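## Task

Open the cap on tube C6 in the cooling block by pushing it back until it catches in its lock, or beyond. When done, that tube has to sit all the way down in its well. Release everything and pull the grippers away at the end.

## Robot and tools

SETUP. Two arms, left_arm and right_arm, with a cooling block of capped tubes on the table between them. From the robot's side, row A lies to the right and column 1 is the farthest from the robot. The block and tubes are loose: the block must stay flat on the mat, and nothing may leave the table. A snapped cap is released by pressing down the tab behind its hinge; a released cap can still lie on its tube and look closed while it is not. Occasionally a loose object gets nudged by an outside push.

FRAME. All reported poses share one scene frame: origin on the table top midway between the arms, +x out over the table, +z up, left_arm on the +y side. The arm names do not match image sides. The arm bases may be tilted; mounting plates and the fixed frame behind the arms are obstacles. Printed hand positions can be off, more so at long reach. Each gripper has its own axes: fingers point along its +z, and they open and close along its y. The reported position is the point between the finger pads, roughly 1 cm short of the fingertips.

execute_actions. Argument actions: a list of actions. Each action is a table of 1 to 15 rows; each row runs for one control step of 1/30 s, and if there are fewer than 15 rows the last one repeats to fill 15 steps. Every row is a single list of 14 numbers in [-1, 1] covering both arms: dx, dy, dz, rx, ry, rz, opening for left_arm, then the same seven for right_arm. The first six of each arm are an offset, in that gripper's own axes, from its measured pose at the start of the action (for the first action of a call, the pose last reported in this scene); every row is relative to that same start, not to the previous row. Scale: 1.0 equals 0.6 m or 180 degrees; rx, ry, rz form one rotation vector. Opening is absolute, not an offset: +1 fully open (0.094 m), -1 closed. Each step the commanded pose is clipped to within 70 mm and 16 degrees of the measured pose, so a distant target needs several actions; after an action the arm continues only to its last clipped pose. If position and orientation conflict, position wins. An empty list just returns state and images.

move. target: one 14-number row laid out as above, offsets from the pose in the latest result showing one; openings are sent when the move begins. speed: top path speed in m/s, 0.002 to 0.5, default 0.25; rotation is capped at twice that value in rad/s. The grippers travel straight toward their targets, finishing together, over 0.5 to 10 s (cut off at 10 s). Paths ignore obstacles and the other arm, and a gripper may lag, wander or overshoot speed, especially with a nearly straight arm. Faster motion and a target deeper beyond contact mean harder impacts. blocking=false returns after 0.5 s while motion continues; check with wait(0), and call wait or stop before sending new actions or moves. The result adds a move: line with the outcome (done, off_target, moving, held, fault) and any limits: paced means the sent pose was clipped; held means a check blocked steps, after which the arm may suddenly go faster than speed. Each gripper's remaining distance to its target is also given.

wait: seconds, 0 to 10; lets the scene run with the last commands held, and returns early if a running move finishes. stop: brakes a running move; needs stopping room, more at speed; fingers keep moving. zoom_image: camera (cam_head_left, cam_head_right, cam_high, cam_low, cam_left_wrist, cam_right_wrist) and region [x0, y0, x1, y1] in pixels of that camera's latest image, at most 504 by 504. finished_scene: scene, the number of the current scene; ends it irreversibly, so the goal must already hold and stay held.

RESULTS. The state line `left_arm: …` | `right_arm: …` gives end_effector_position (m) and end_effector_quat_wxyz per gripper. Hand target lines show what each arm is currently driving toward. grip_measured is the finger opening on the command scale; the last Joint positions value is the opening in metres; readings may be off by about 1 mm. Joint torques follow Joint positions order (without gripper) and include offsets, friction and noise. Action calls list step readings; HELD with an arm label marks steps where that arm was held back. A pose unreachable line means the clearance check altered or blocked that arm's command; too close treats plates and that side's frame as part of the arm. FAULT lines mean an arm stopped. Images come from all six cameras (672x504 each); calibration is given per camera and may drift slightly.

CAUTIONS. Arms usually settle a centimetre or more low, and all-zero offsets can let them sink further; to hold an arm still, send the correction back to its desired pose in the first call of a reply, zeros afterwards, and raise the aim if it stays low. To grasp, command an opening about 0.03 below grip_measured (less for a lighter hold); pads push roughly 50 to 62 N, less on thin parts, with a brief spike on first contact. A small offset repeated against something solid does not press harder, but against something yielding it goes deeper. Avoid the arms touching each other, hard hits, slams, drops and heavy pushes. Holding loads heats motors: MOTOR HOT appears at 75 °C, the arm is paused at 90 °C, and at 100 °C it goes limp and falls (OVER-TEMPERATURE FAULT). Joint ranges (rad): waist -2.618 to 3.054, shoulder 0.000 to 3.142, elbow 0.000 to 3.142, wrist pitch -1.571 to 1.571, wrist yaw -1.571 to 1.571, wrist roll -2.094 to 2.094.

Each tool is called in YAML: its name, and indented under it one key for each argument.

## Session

execute_actions:
  actions: []

Scene clock: 0.00 s.
left_arm: end_effector_position=(+0.1855, +0.4896, +0.3731) grip_measured=+1.000 end_effector_quat_wxyz=(-0.246, +0.462, +0.704, +0.480) | right_arm: end_effector_position=(+0.6046, -0.3150, +0.2014) grip_measured=+1.000 end_effector_quat_wxyz=(+0.705, +0.428, +0.552, -0.121)
Joint positions: left_arm=[ 0.571  1.304  1.565 -0.993 -0.896  2.013  0.094] | right_arm=[0.398 2.38  1.702 0.725 1.06  0.449 0.094]
Joint velocities: left_arm=[-0.017 -0.007  0.012  0.007  0.037  0.022  0.   ] | right_arm=[-0.007 -0.022 -0.012 -0.022 -0.095 -0.007  0.   ]
Joint torques (N m, as the arm reports them, + toward a larger angle): no reading
Motor temperatures (°C, as the motors report them): left_arm=[22 26 25 23 22 21] | right_arm=[21 22 26 24 22 22]
Hand target (left_arm): +0.183, +0.489, +0.373; -0.249, +0.463, +0.704, +0.478
Hand target (right_arm): +0.604, -0.315, +0.219; +0.713, +0.432, +0.541, -0.112
camera_calibration (this result's frames):
cam_left_wrist: T_world_to_cam=[[-0.874652, -0.137839, -0.464741, 0.403573], [-0.471382, 0.0182379, 0.881741, -0.199005], [-0.113062, 0.990287, -0.0809266, -0.330599], [0, 0, 0, 1]] pos_world=[0.2218, 0.386645, 0.336273]
cam_right_wrist: T_world_to_cam=[[-0.560391, -0.547422, -0.621524, 0.297114], [-0.145089, 0.803707, -0.577065, 0.484646], [0.815421, -0.233206, -0.529815, -0.349589], [0, 0, 0, 1]] pos_world=[0.521879, -0.308393, 0.279118]

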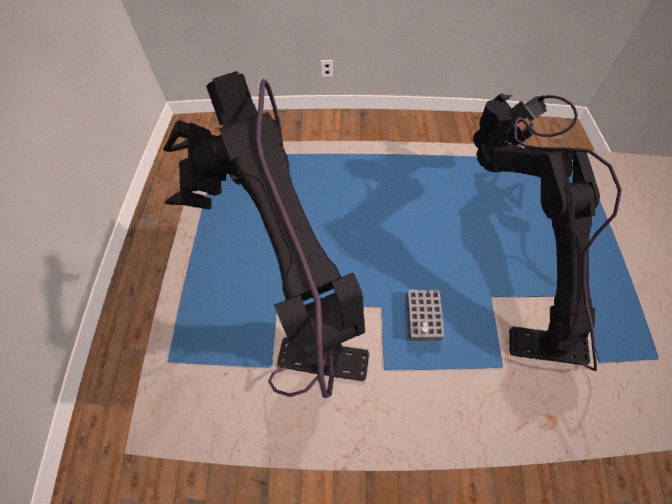

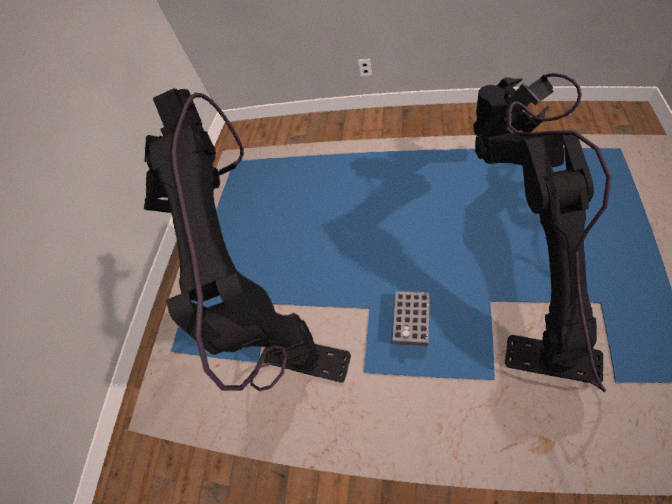

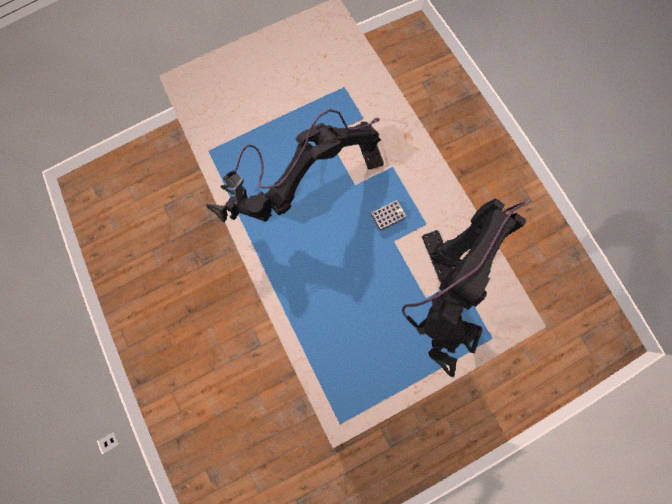

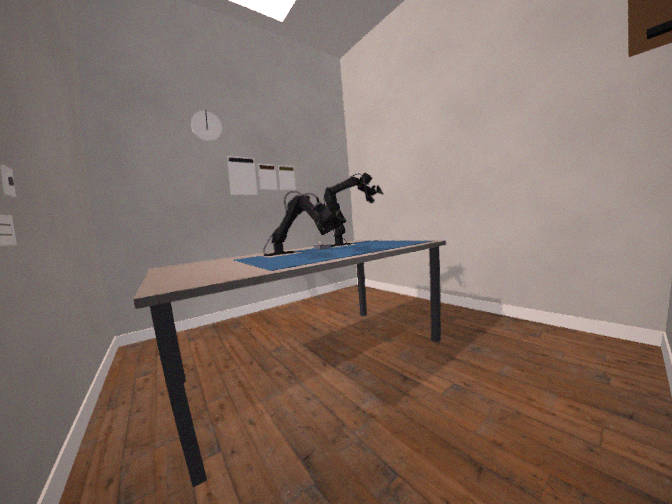

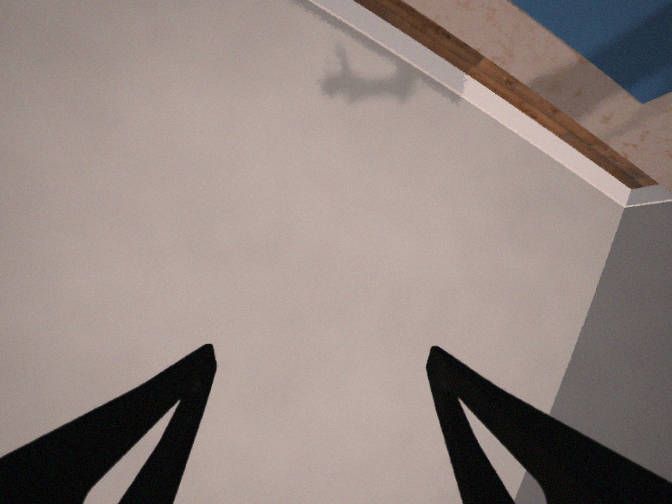

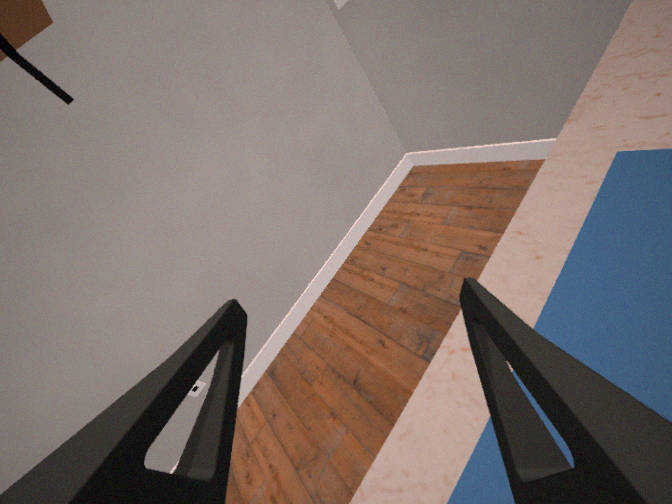

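zoom_image:
  camera: "cam_head_left"
  region: [395, 280, 460, 350]

zoom_image:
  camera: "cam_head_right"
  region: [380, 285, 445, 355]

zoom_image:
  camera: "cam_high"
  region: [365, 190, 415, 240]

Region (395, 280, 460, 350) of cam_head_left's 672x504 image, scaled by 7.200, with more detail than that image has; it fills the left 468 columns of this view, and the rest is white.

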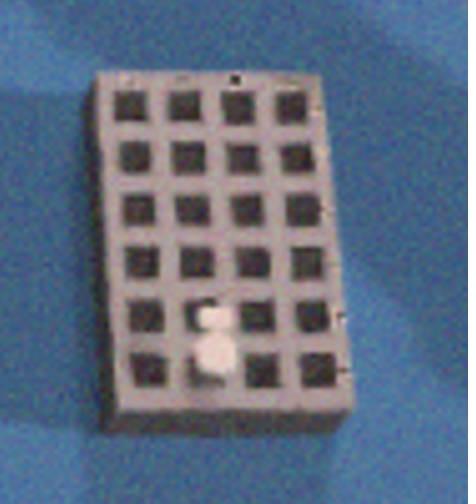

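Region (380, 285, 445, 355) of cam_head_right's 672x504 image, scaled by 7.200, with more detail than that image has; it fills the left 468 columns of this view, and the rest is white.

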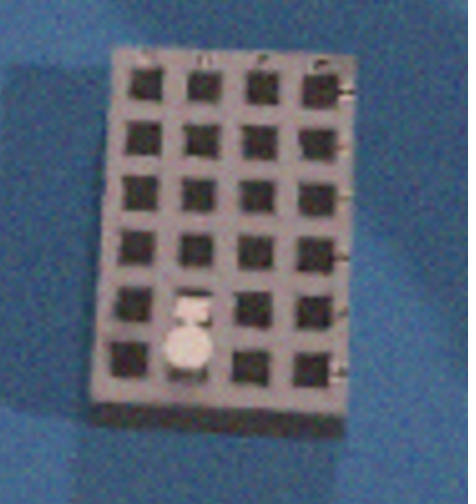

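Region (365, 190, 415, 240) of cam_high's 672x504 image, scaled by 10.080, with more detail than that image has.

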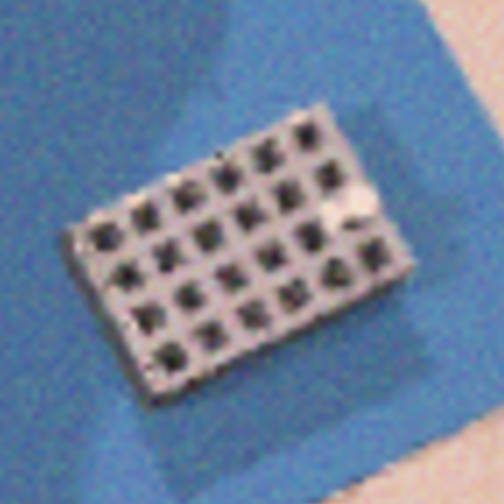

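move:
  target: [0,0,0,0,0,0,1.0,-0.0358,-0.3303,-1.0,-0.543,0.398,-0.618,-1.0]
  speed: 0.5

Scene clock: 27.87 s.
left_arm: end_effector_position=(+0.1860, +0.4899, +0.3738) grip_measured=+1.000 end_effector_quat_wxyz=(-0.245, +0.461, +0.704, +0.482) | right_arm: end_effector_position=(+0.0632, -0.0032, +0.1146) grip_measured=-0.984 end_effector_quat_wxyz=(-0.014, +0.667, -0.744, -0.029)
Joint positions: left_arm=[ 0.571  1.304  1.565 -0.988 -0.896  2.013  0.094] | right_arm=[ 1.468  1.656  1.341 -1.201 -0.033 -0.158  0.001]
Joint velocities: left_arm=[-0.007  0.002  0.007 -0.022 -0.007 -0.007  0.   ] | right_arm=[ 0.007 -0.017  0.002 -0.066 -0.037 -0.022  0.001]
Joint torques (N m, as the arm reports them, + toward a larger angle): left_arm=[-0.05 -5.07  6.89  1.34 -0.39  0.  ] | right_arm=[ 0.21 -7.12  8.4   0.42 -0.08 -0.12]
Motor temperatures (°C, as the motors report them): left_arm=[22 26 26 25 22 21] | right_arm=[21 32 29 27 22 22]
Hand target (left_arm): +0.185, +0.490, +0.373; -0.246, +0.462, +0.704, +0.481
Hand target (right_arm): +0.063, +0.004, +0.124; +0.023, -0.671, +0.740, +0.040
Off the commanded pose (left_arm): 0.001 m, 0 deg.
Off the commanded pose (right_arm): 0.005 m, 2 deg.
move: done
camera_calibration (this result's frames):
cam_left_wrist: T_world_to_cam=[[-0.872547, -0.136876, -0.468964, 0.405113], [-0.475353, 0.0164216, 0.879642, -0.19693], [-0.112701, 0.990452, -0.0793932, -0.331451], [0, 0, 0, 1]] pos_world=[0.222513, 0.386971, 0.336896]
cam_right_wrist: T_world_to_cam=[[0.957404, -0.28519, -0.0452208, -0.0506905], [-0.184455, -0.724531, 0.664102, -0.0392554], [-0.222159, -0.627472, -0.746273, 0.207736], [0, 0, 0, 1]] pos_world=[0.0874408, 0.0874502, 0.178805]

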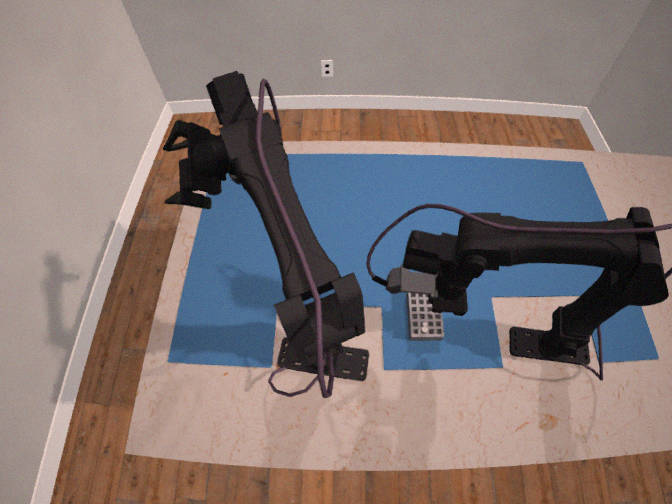

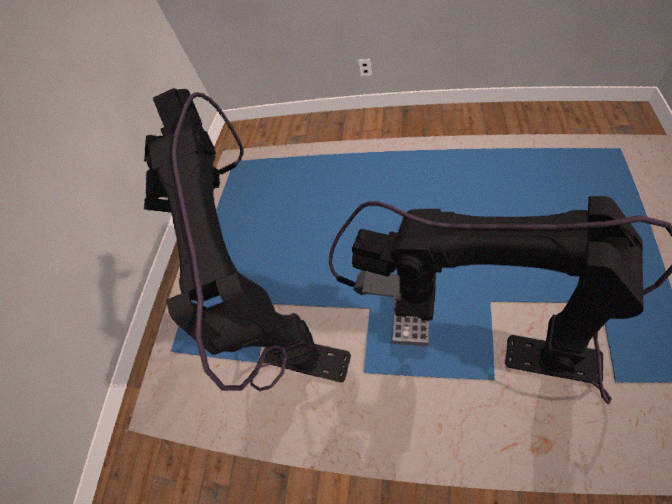

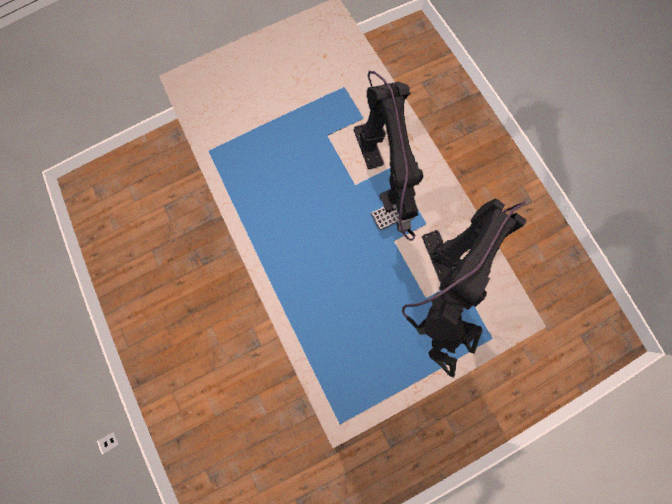

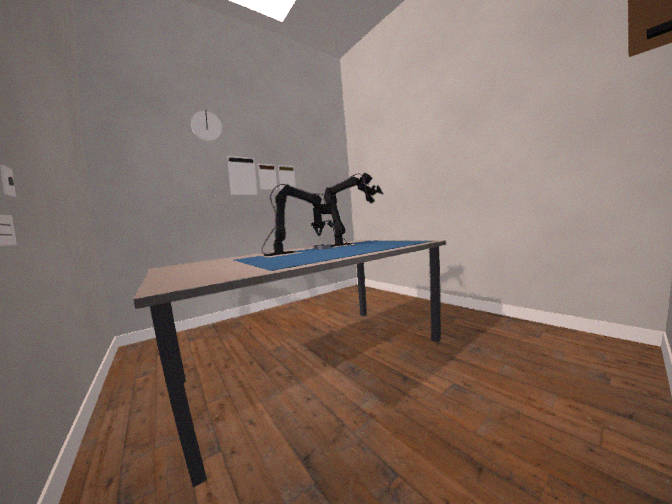

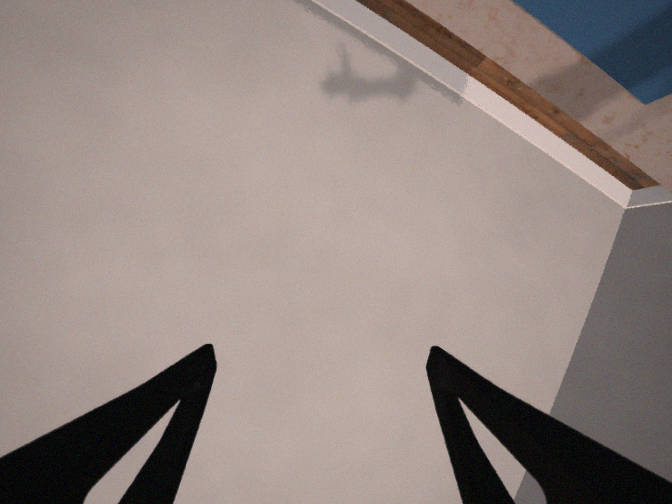

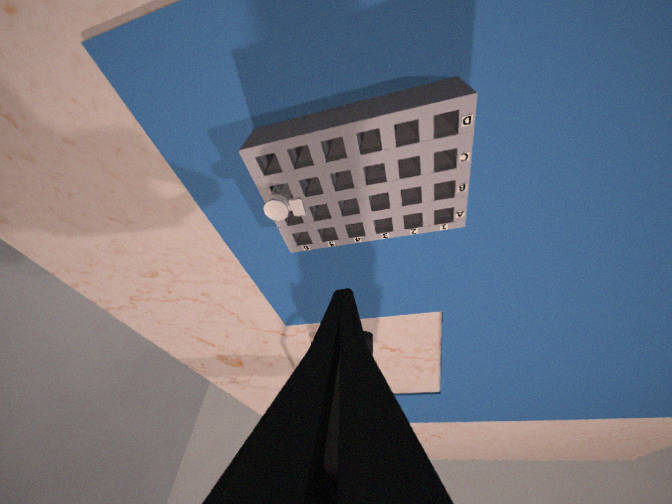

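zoom_image:
  camera: "cam_right_wrist"
  region: [235, 140, 375, 300]

zoom_image:
  camera: "cam_right_wrist"
  region: [255, 175, 325, 235]

Region (235, 140, 375, 300) of cam_right_wrist's 672x504 image, scaled by 3.150, with more detail than that image has; it fills the left 441 columns of this view, and the rest is white.

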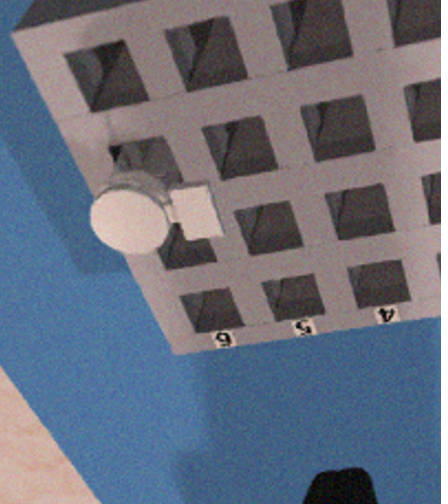

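Region (255, 175, 325, 235) of cam_right_wrist's 672x504 image, scaled by 7.200, with more detail than that image has; it fills the top 432 rows of this view, and the rest is white.

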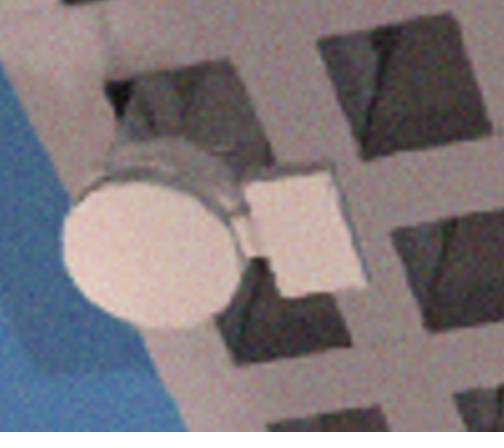

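zoom_image:
  camera: "cam_right_wrist"
  region: [350, 70, 490, 250]

zoom_image:
  camera: "cam_low"
  region: [303, 222, 339, 254]

Region (350, 70, 490, 250) of cam_right_wrist's 672x504 image, scaled by 2.800, with more detail than that image has.

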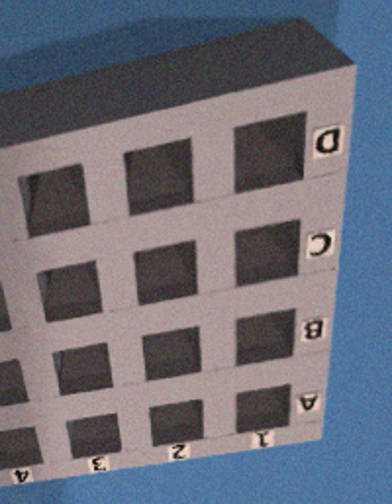

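Region (303, 222, 339, 254) of cam_low's 672x504 image, scaled by 14.000, with more detail than that image has.

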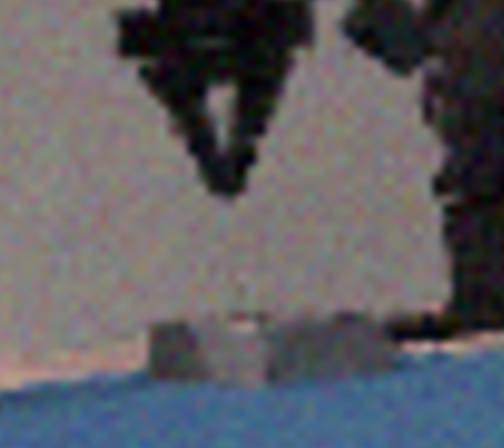

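execute_actions:
  actions:
    - [[0,0,0,0,0,0,1.0,-0.0069,0.0002,-0.003,0.0004,-0.0036,0,-1.0],[0,0,0,0,0,0,1.0,-0.0096,0.0023,0.0011,0.0003,-0.0033,0.0001,-1.0],[0,0,0,0,0,0,1.0,-0.0131,0.005,0.0064,0.0001,-0.0028,0.0003,-1.0],[0,0,0,0,0,0,1.0,-0.0175,0.0084,0.0132,-0.0001,-0.0023,0.0005,-1.0],[0,0,0,0,0,0,1.0,-0.0224,0.0122,0.0206,-0.0003,-0.0016,0.0007,-1.0],[0,0,0,0,0,0,1.0,-0.0277,0.0163,0.0287,-0.0006,-0.001,0.001,-1.0],[0,0,0,0,0,0,1.0,-0.033,0.0203,0.0367,-0.0008,-0.0003,0.0012,-1.0],[0,0,0,0,0,0,1.0,-0.0379,0.0241,0.0441,-0.001,0.0004,0.0014,-1.0],[0,0,0,0,0,0,1.0,-0.0423,0.0275,0.0509,-0.0012,0.0009,0.0016,-1.0],[0,0,0,0,0,0,1.0,-0.0458,0.0302,0.0562,-0.0014,0.0014,0.0018,-1.0],[0,0,0,0,0,0,1.0,-0.0485,0.0323,0.0603,-0.0015,0.0017,0.0019,-1.0],[0,0,0,0,0,0,1.0,-0.0498,0.0333,0.0623,-0.0016,0.0019,0.002,-1.0]]

wait:
  seconds: 0.4

Scene clock: 43.53 s.
left_arm: end_effector_position=(+0.1865, +0.4901, +0.3744) grip_measured=+1.000 end_effector_quat_wxyz=(-0.244, +0.459, +0.704, +0.484) | right_arm: end_effector_position=(+0.0441, +0.0171, +0.0740) grip_measured=-0.984 end_effector_quat_wxyz=(+0.013, +0.671, -0.742, -0.012)
Joint positions: left_arm=[ 0.571  1.304  1.565 -0.984 -0.896  2.013  0.094] | right_arm=[ 1.542  1.795  1.341 -1.123 -0.034 -0.096  0.001]
Joint velocities: left_arm=[ 0.002 -0.002 -0.007 -0.081 -0.007 -0.022  0.   ] | right_arm=[-0.002  0.076 -0.007  0.154 -0.007  0.095 -0.   ]
Joint torques (N m, as the arm reports them, + toward a larger angle): left_arm=[-0.04 -5.07  6.9   1.36 -0.38  0.01] | right_arm=[ 0.23 -9.29  6.29  0.52 -0.02  0.  ]
Motor temperatures (°C, as the motors report them): left_arm=[22 26 27 26 22 21] | right_arm=[21 27 30 25 22 22]
Hand target (left_arm): +0.186, +0.490, +0.374; -0.245, +0.461, +0.704, +0.482
Hand target (right_arm): +0.045, +0.030, +0.080; +0.008, -0.665, +0.747, +0.030
Off the commanded pose (left_arm): 0.001 m, 0 deg.
Off the commanded pose (right_arm): 0.015 m, 3 deg.
Step readings (end_effector_position):
0: left_arm (+0.1860, +0.4899, +0.3738) | right_arm (+0.0629, -0.0036, +0.1146)
1: left_arm (+0.1860, +0.4899, +0.3738) | right_arm (+0.0629, -0.0036, +0.1146)
2: left_arm (+0.1861, +0.4899, +0.3739) | right_arm (+0.0629, -0.0036, +0.1146)
4: left_arm (+0.1863, +0.4900, +0.3741) | right_arm (+0.0622, -0.0032, +0.1132)
8: left_arm (+0.1864, +0.4901, +0.3743) | right_arm (+0.0548, +0.0037, +0.1003)
15: end_effector_position above
camera_calibration (this result's frames):
cam_left_wrist: T_world_to_cam=[[-0.870586, -0.13598, -0.472852, 0.406525], [-0.479011, 0.0147489, 0.877685, -0.195008], [-0.112373, 0.990602, -0.0779761, -0.332238], [0, 0, 0, 1]] pos_world=[0.223169, 0.387271, 0.337475]
cam_right_wrist: T_world_to_cam=[[0.95967, -0.277651, -0.0440757, -0.0288046], [-0.165359, -0.684287, 0.710216, -0.00603721], [-0.227353, -0.674285, -0.702602, 0.18371], [0, 0, 0, 1]] pos_world=[0.0684115, 0.111744, 0.132093]

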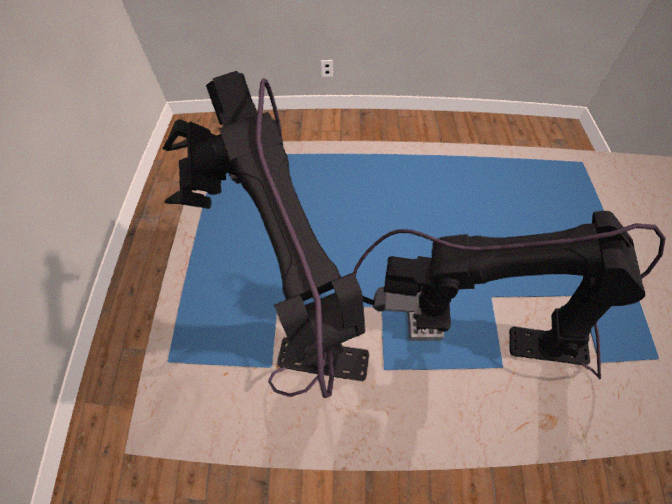

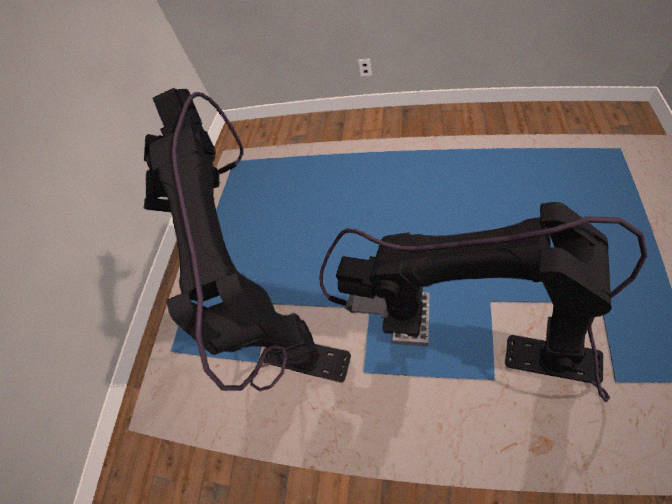

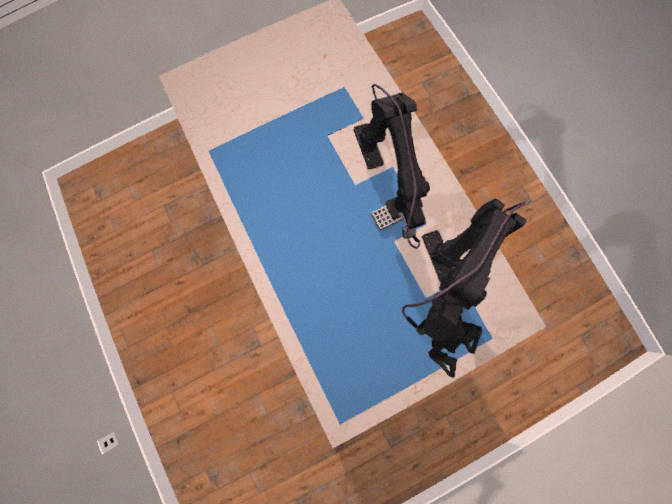

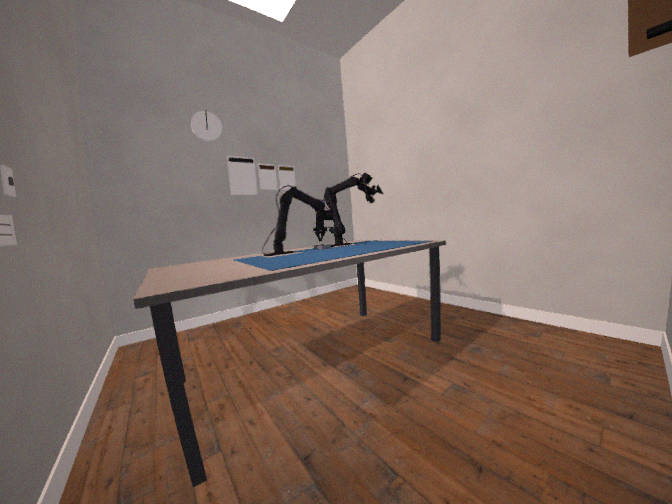

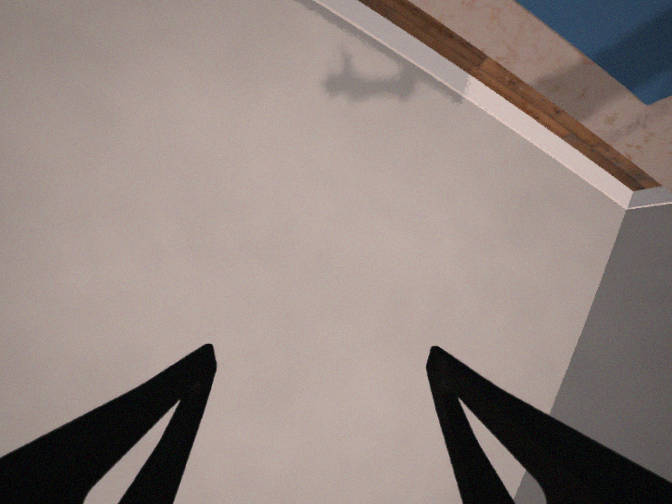

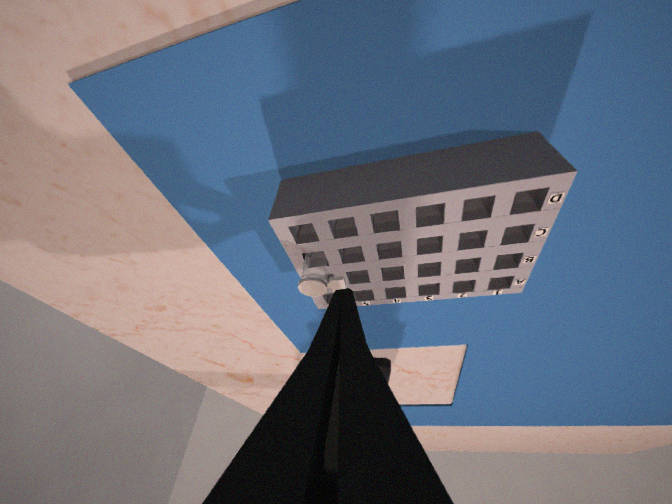

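Scene clock: 43.93 s.
left_arm: end_effector_position=(+0.1865, +0.4901, +0.3744) grip_measured=+1.000 end_effector_quat_wxyz=(-0.244, +0.459, +0.704, +0.484) | right_arm: end_effector_position=(+0.0448, +0.0204, +0.0736) grip_measured=-0.984 end_effector_quat_wxyz=(+0.008, +0.666, -0.745, -0.015)
Joint positions: left_arm=[ 0.571  1.304  1.565 -0.984 -0.896  2.013  0.094] | right_arm=[ 1.542  1.796  1.341 -1.11  -0.034 -0.084  0.001]
Joint velocities: left_arm=[ 0.012  0.007  0.007  0.051  0.007 -0.037  0.   ] | right_arm=[ 0.002  0.007 -0.002  0.037 -0.022  0.022  0.   ]
Joint torques (N m, as the arm reports them, + toward a larger angle): left_arm=[-0.04 -5.07  6.89  1.35 -0.39  0.01] | right_arm=[ 0.13 -8.92  6.39  0.6  -0.04 -0.07]
Motor temperatures (°C, as the motors report them): left_arm=[22 26 27 26 22 21] | right_arm=[21 27 30 25 22 22]
Hand target (left_arm): +0.186, +0.490, +0.374; -0.245, +0.461, +0.704, +0.482
Hand target (right_arm): +0.045, +0.030, +0.080; +0.008, -0.665, +0.746, +0.030
Off the commanded pose (left_arm): 0.001 m, 0 deg.
Off the commanded pose (right_arm): 0.012 m, 3 deg.
wait: 0.40 s; at rest by 0.27 s
camera_calibration (this result's frames):
cam_left_wrist: T_world_to_cam=[[-0.870586, -0.13598, -0.472852, 0.406525], [-0.479011, 0.0147489, 0.877685, -0.195008], [-0.112373, 0.990602, -0.0779761, -0.332238], [0, 0, 0, 1]] pos_world=[0.223169, 0.387271, 0.337475]
cam_right_wrist: T_world_to_cam=[[0.956431, -0.288441, -0.045177, -0.028086], [-0.175165, -0.690711, 0.701595, -0.00221587], [-0.233573, -0.663113, -0.711143, 0.186512], [0, 0, 0, 1]] pos_world=[0.0700383, 0.114047, 0.132922]

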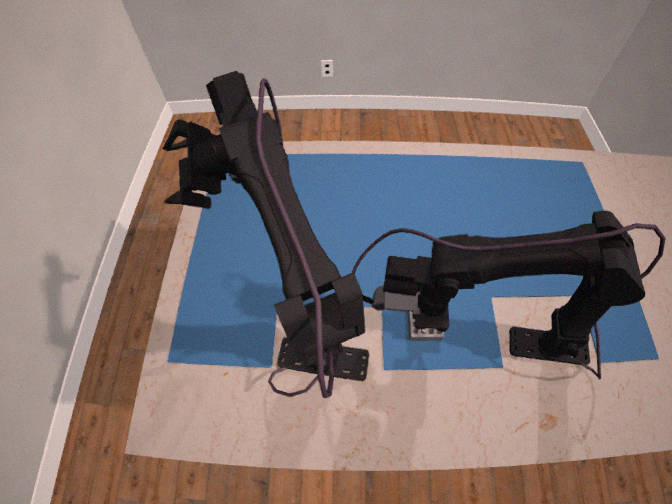

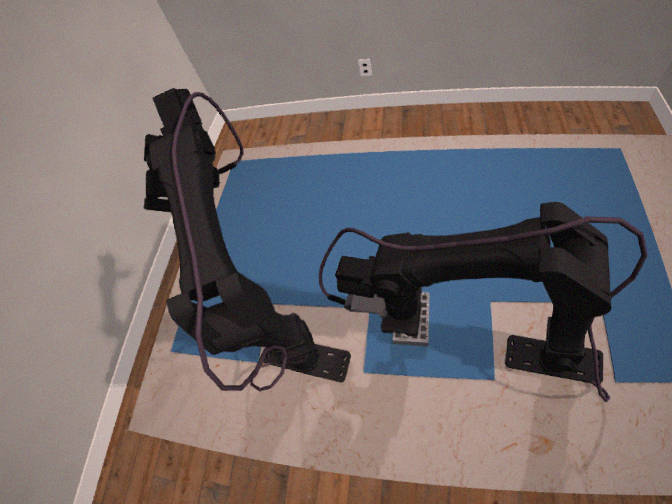

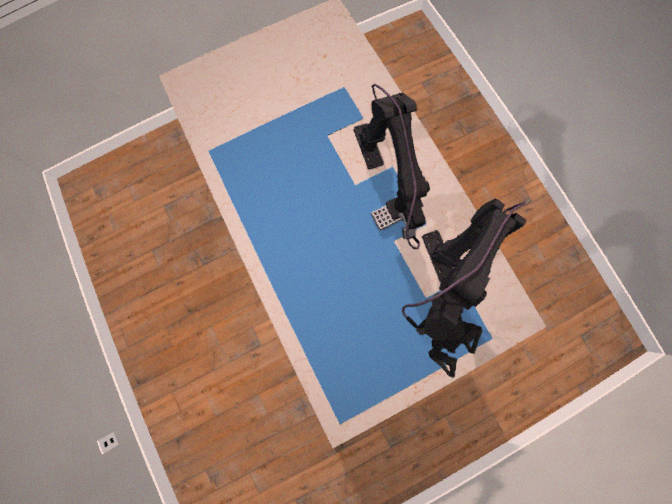

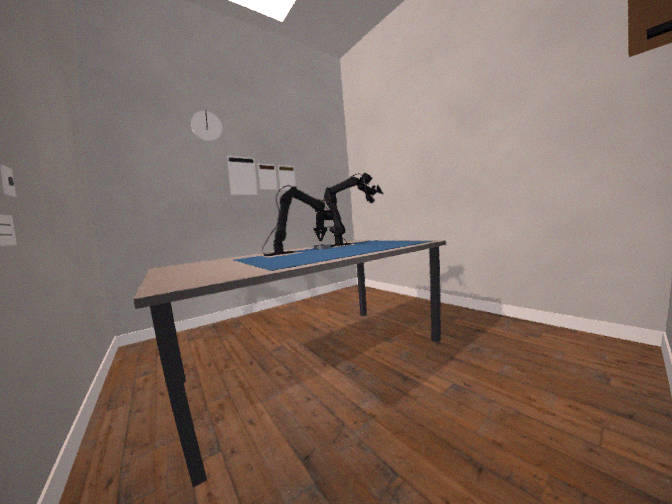

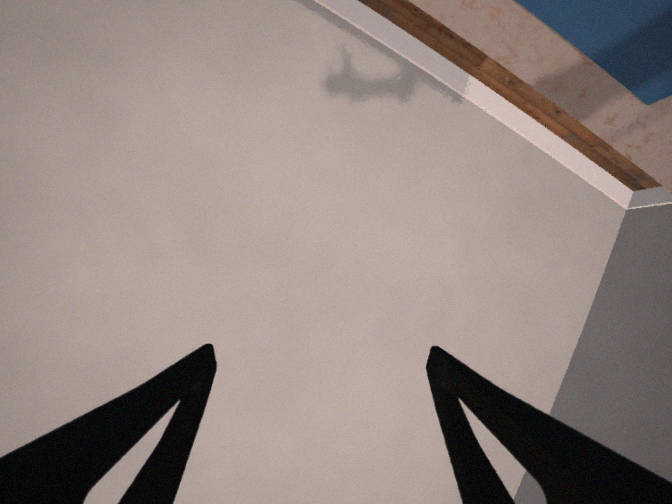

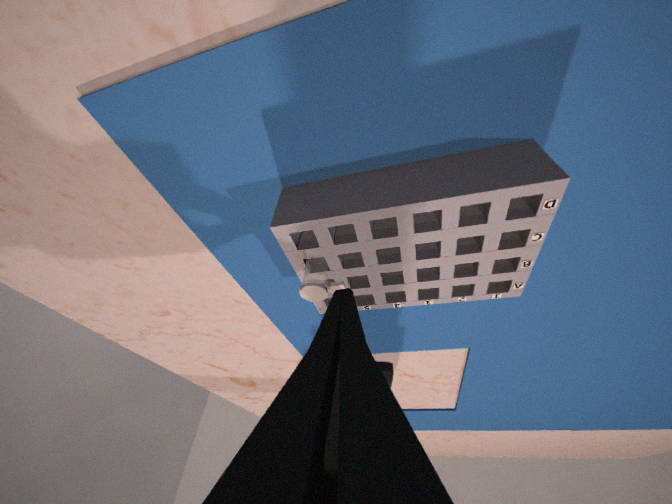

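zoom_image:
  camera: "cam_right_wrist"
  region: [290, 255, 370, 320]

Region (290, 255, 370, 320) of cam_right_wrist's 672x504 image, scaled by 6.300, with more detail than that image has; it fills the top 410 rows of this view, and the rest is white.

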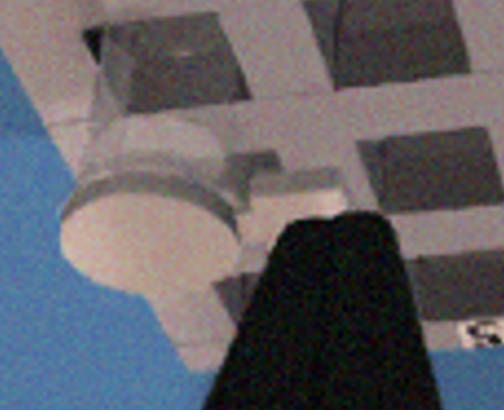

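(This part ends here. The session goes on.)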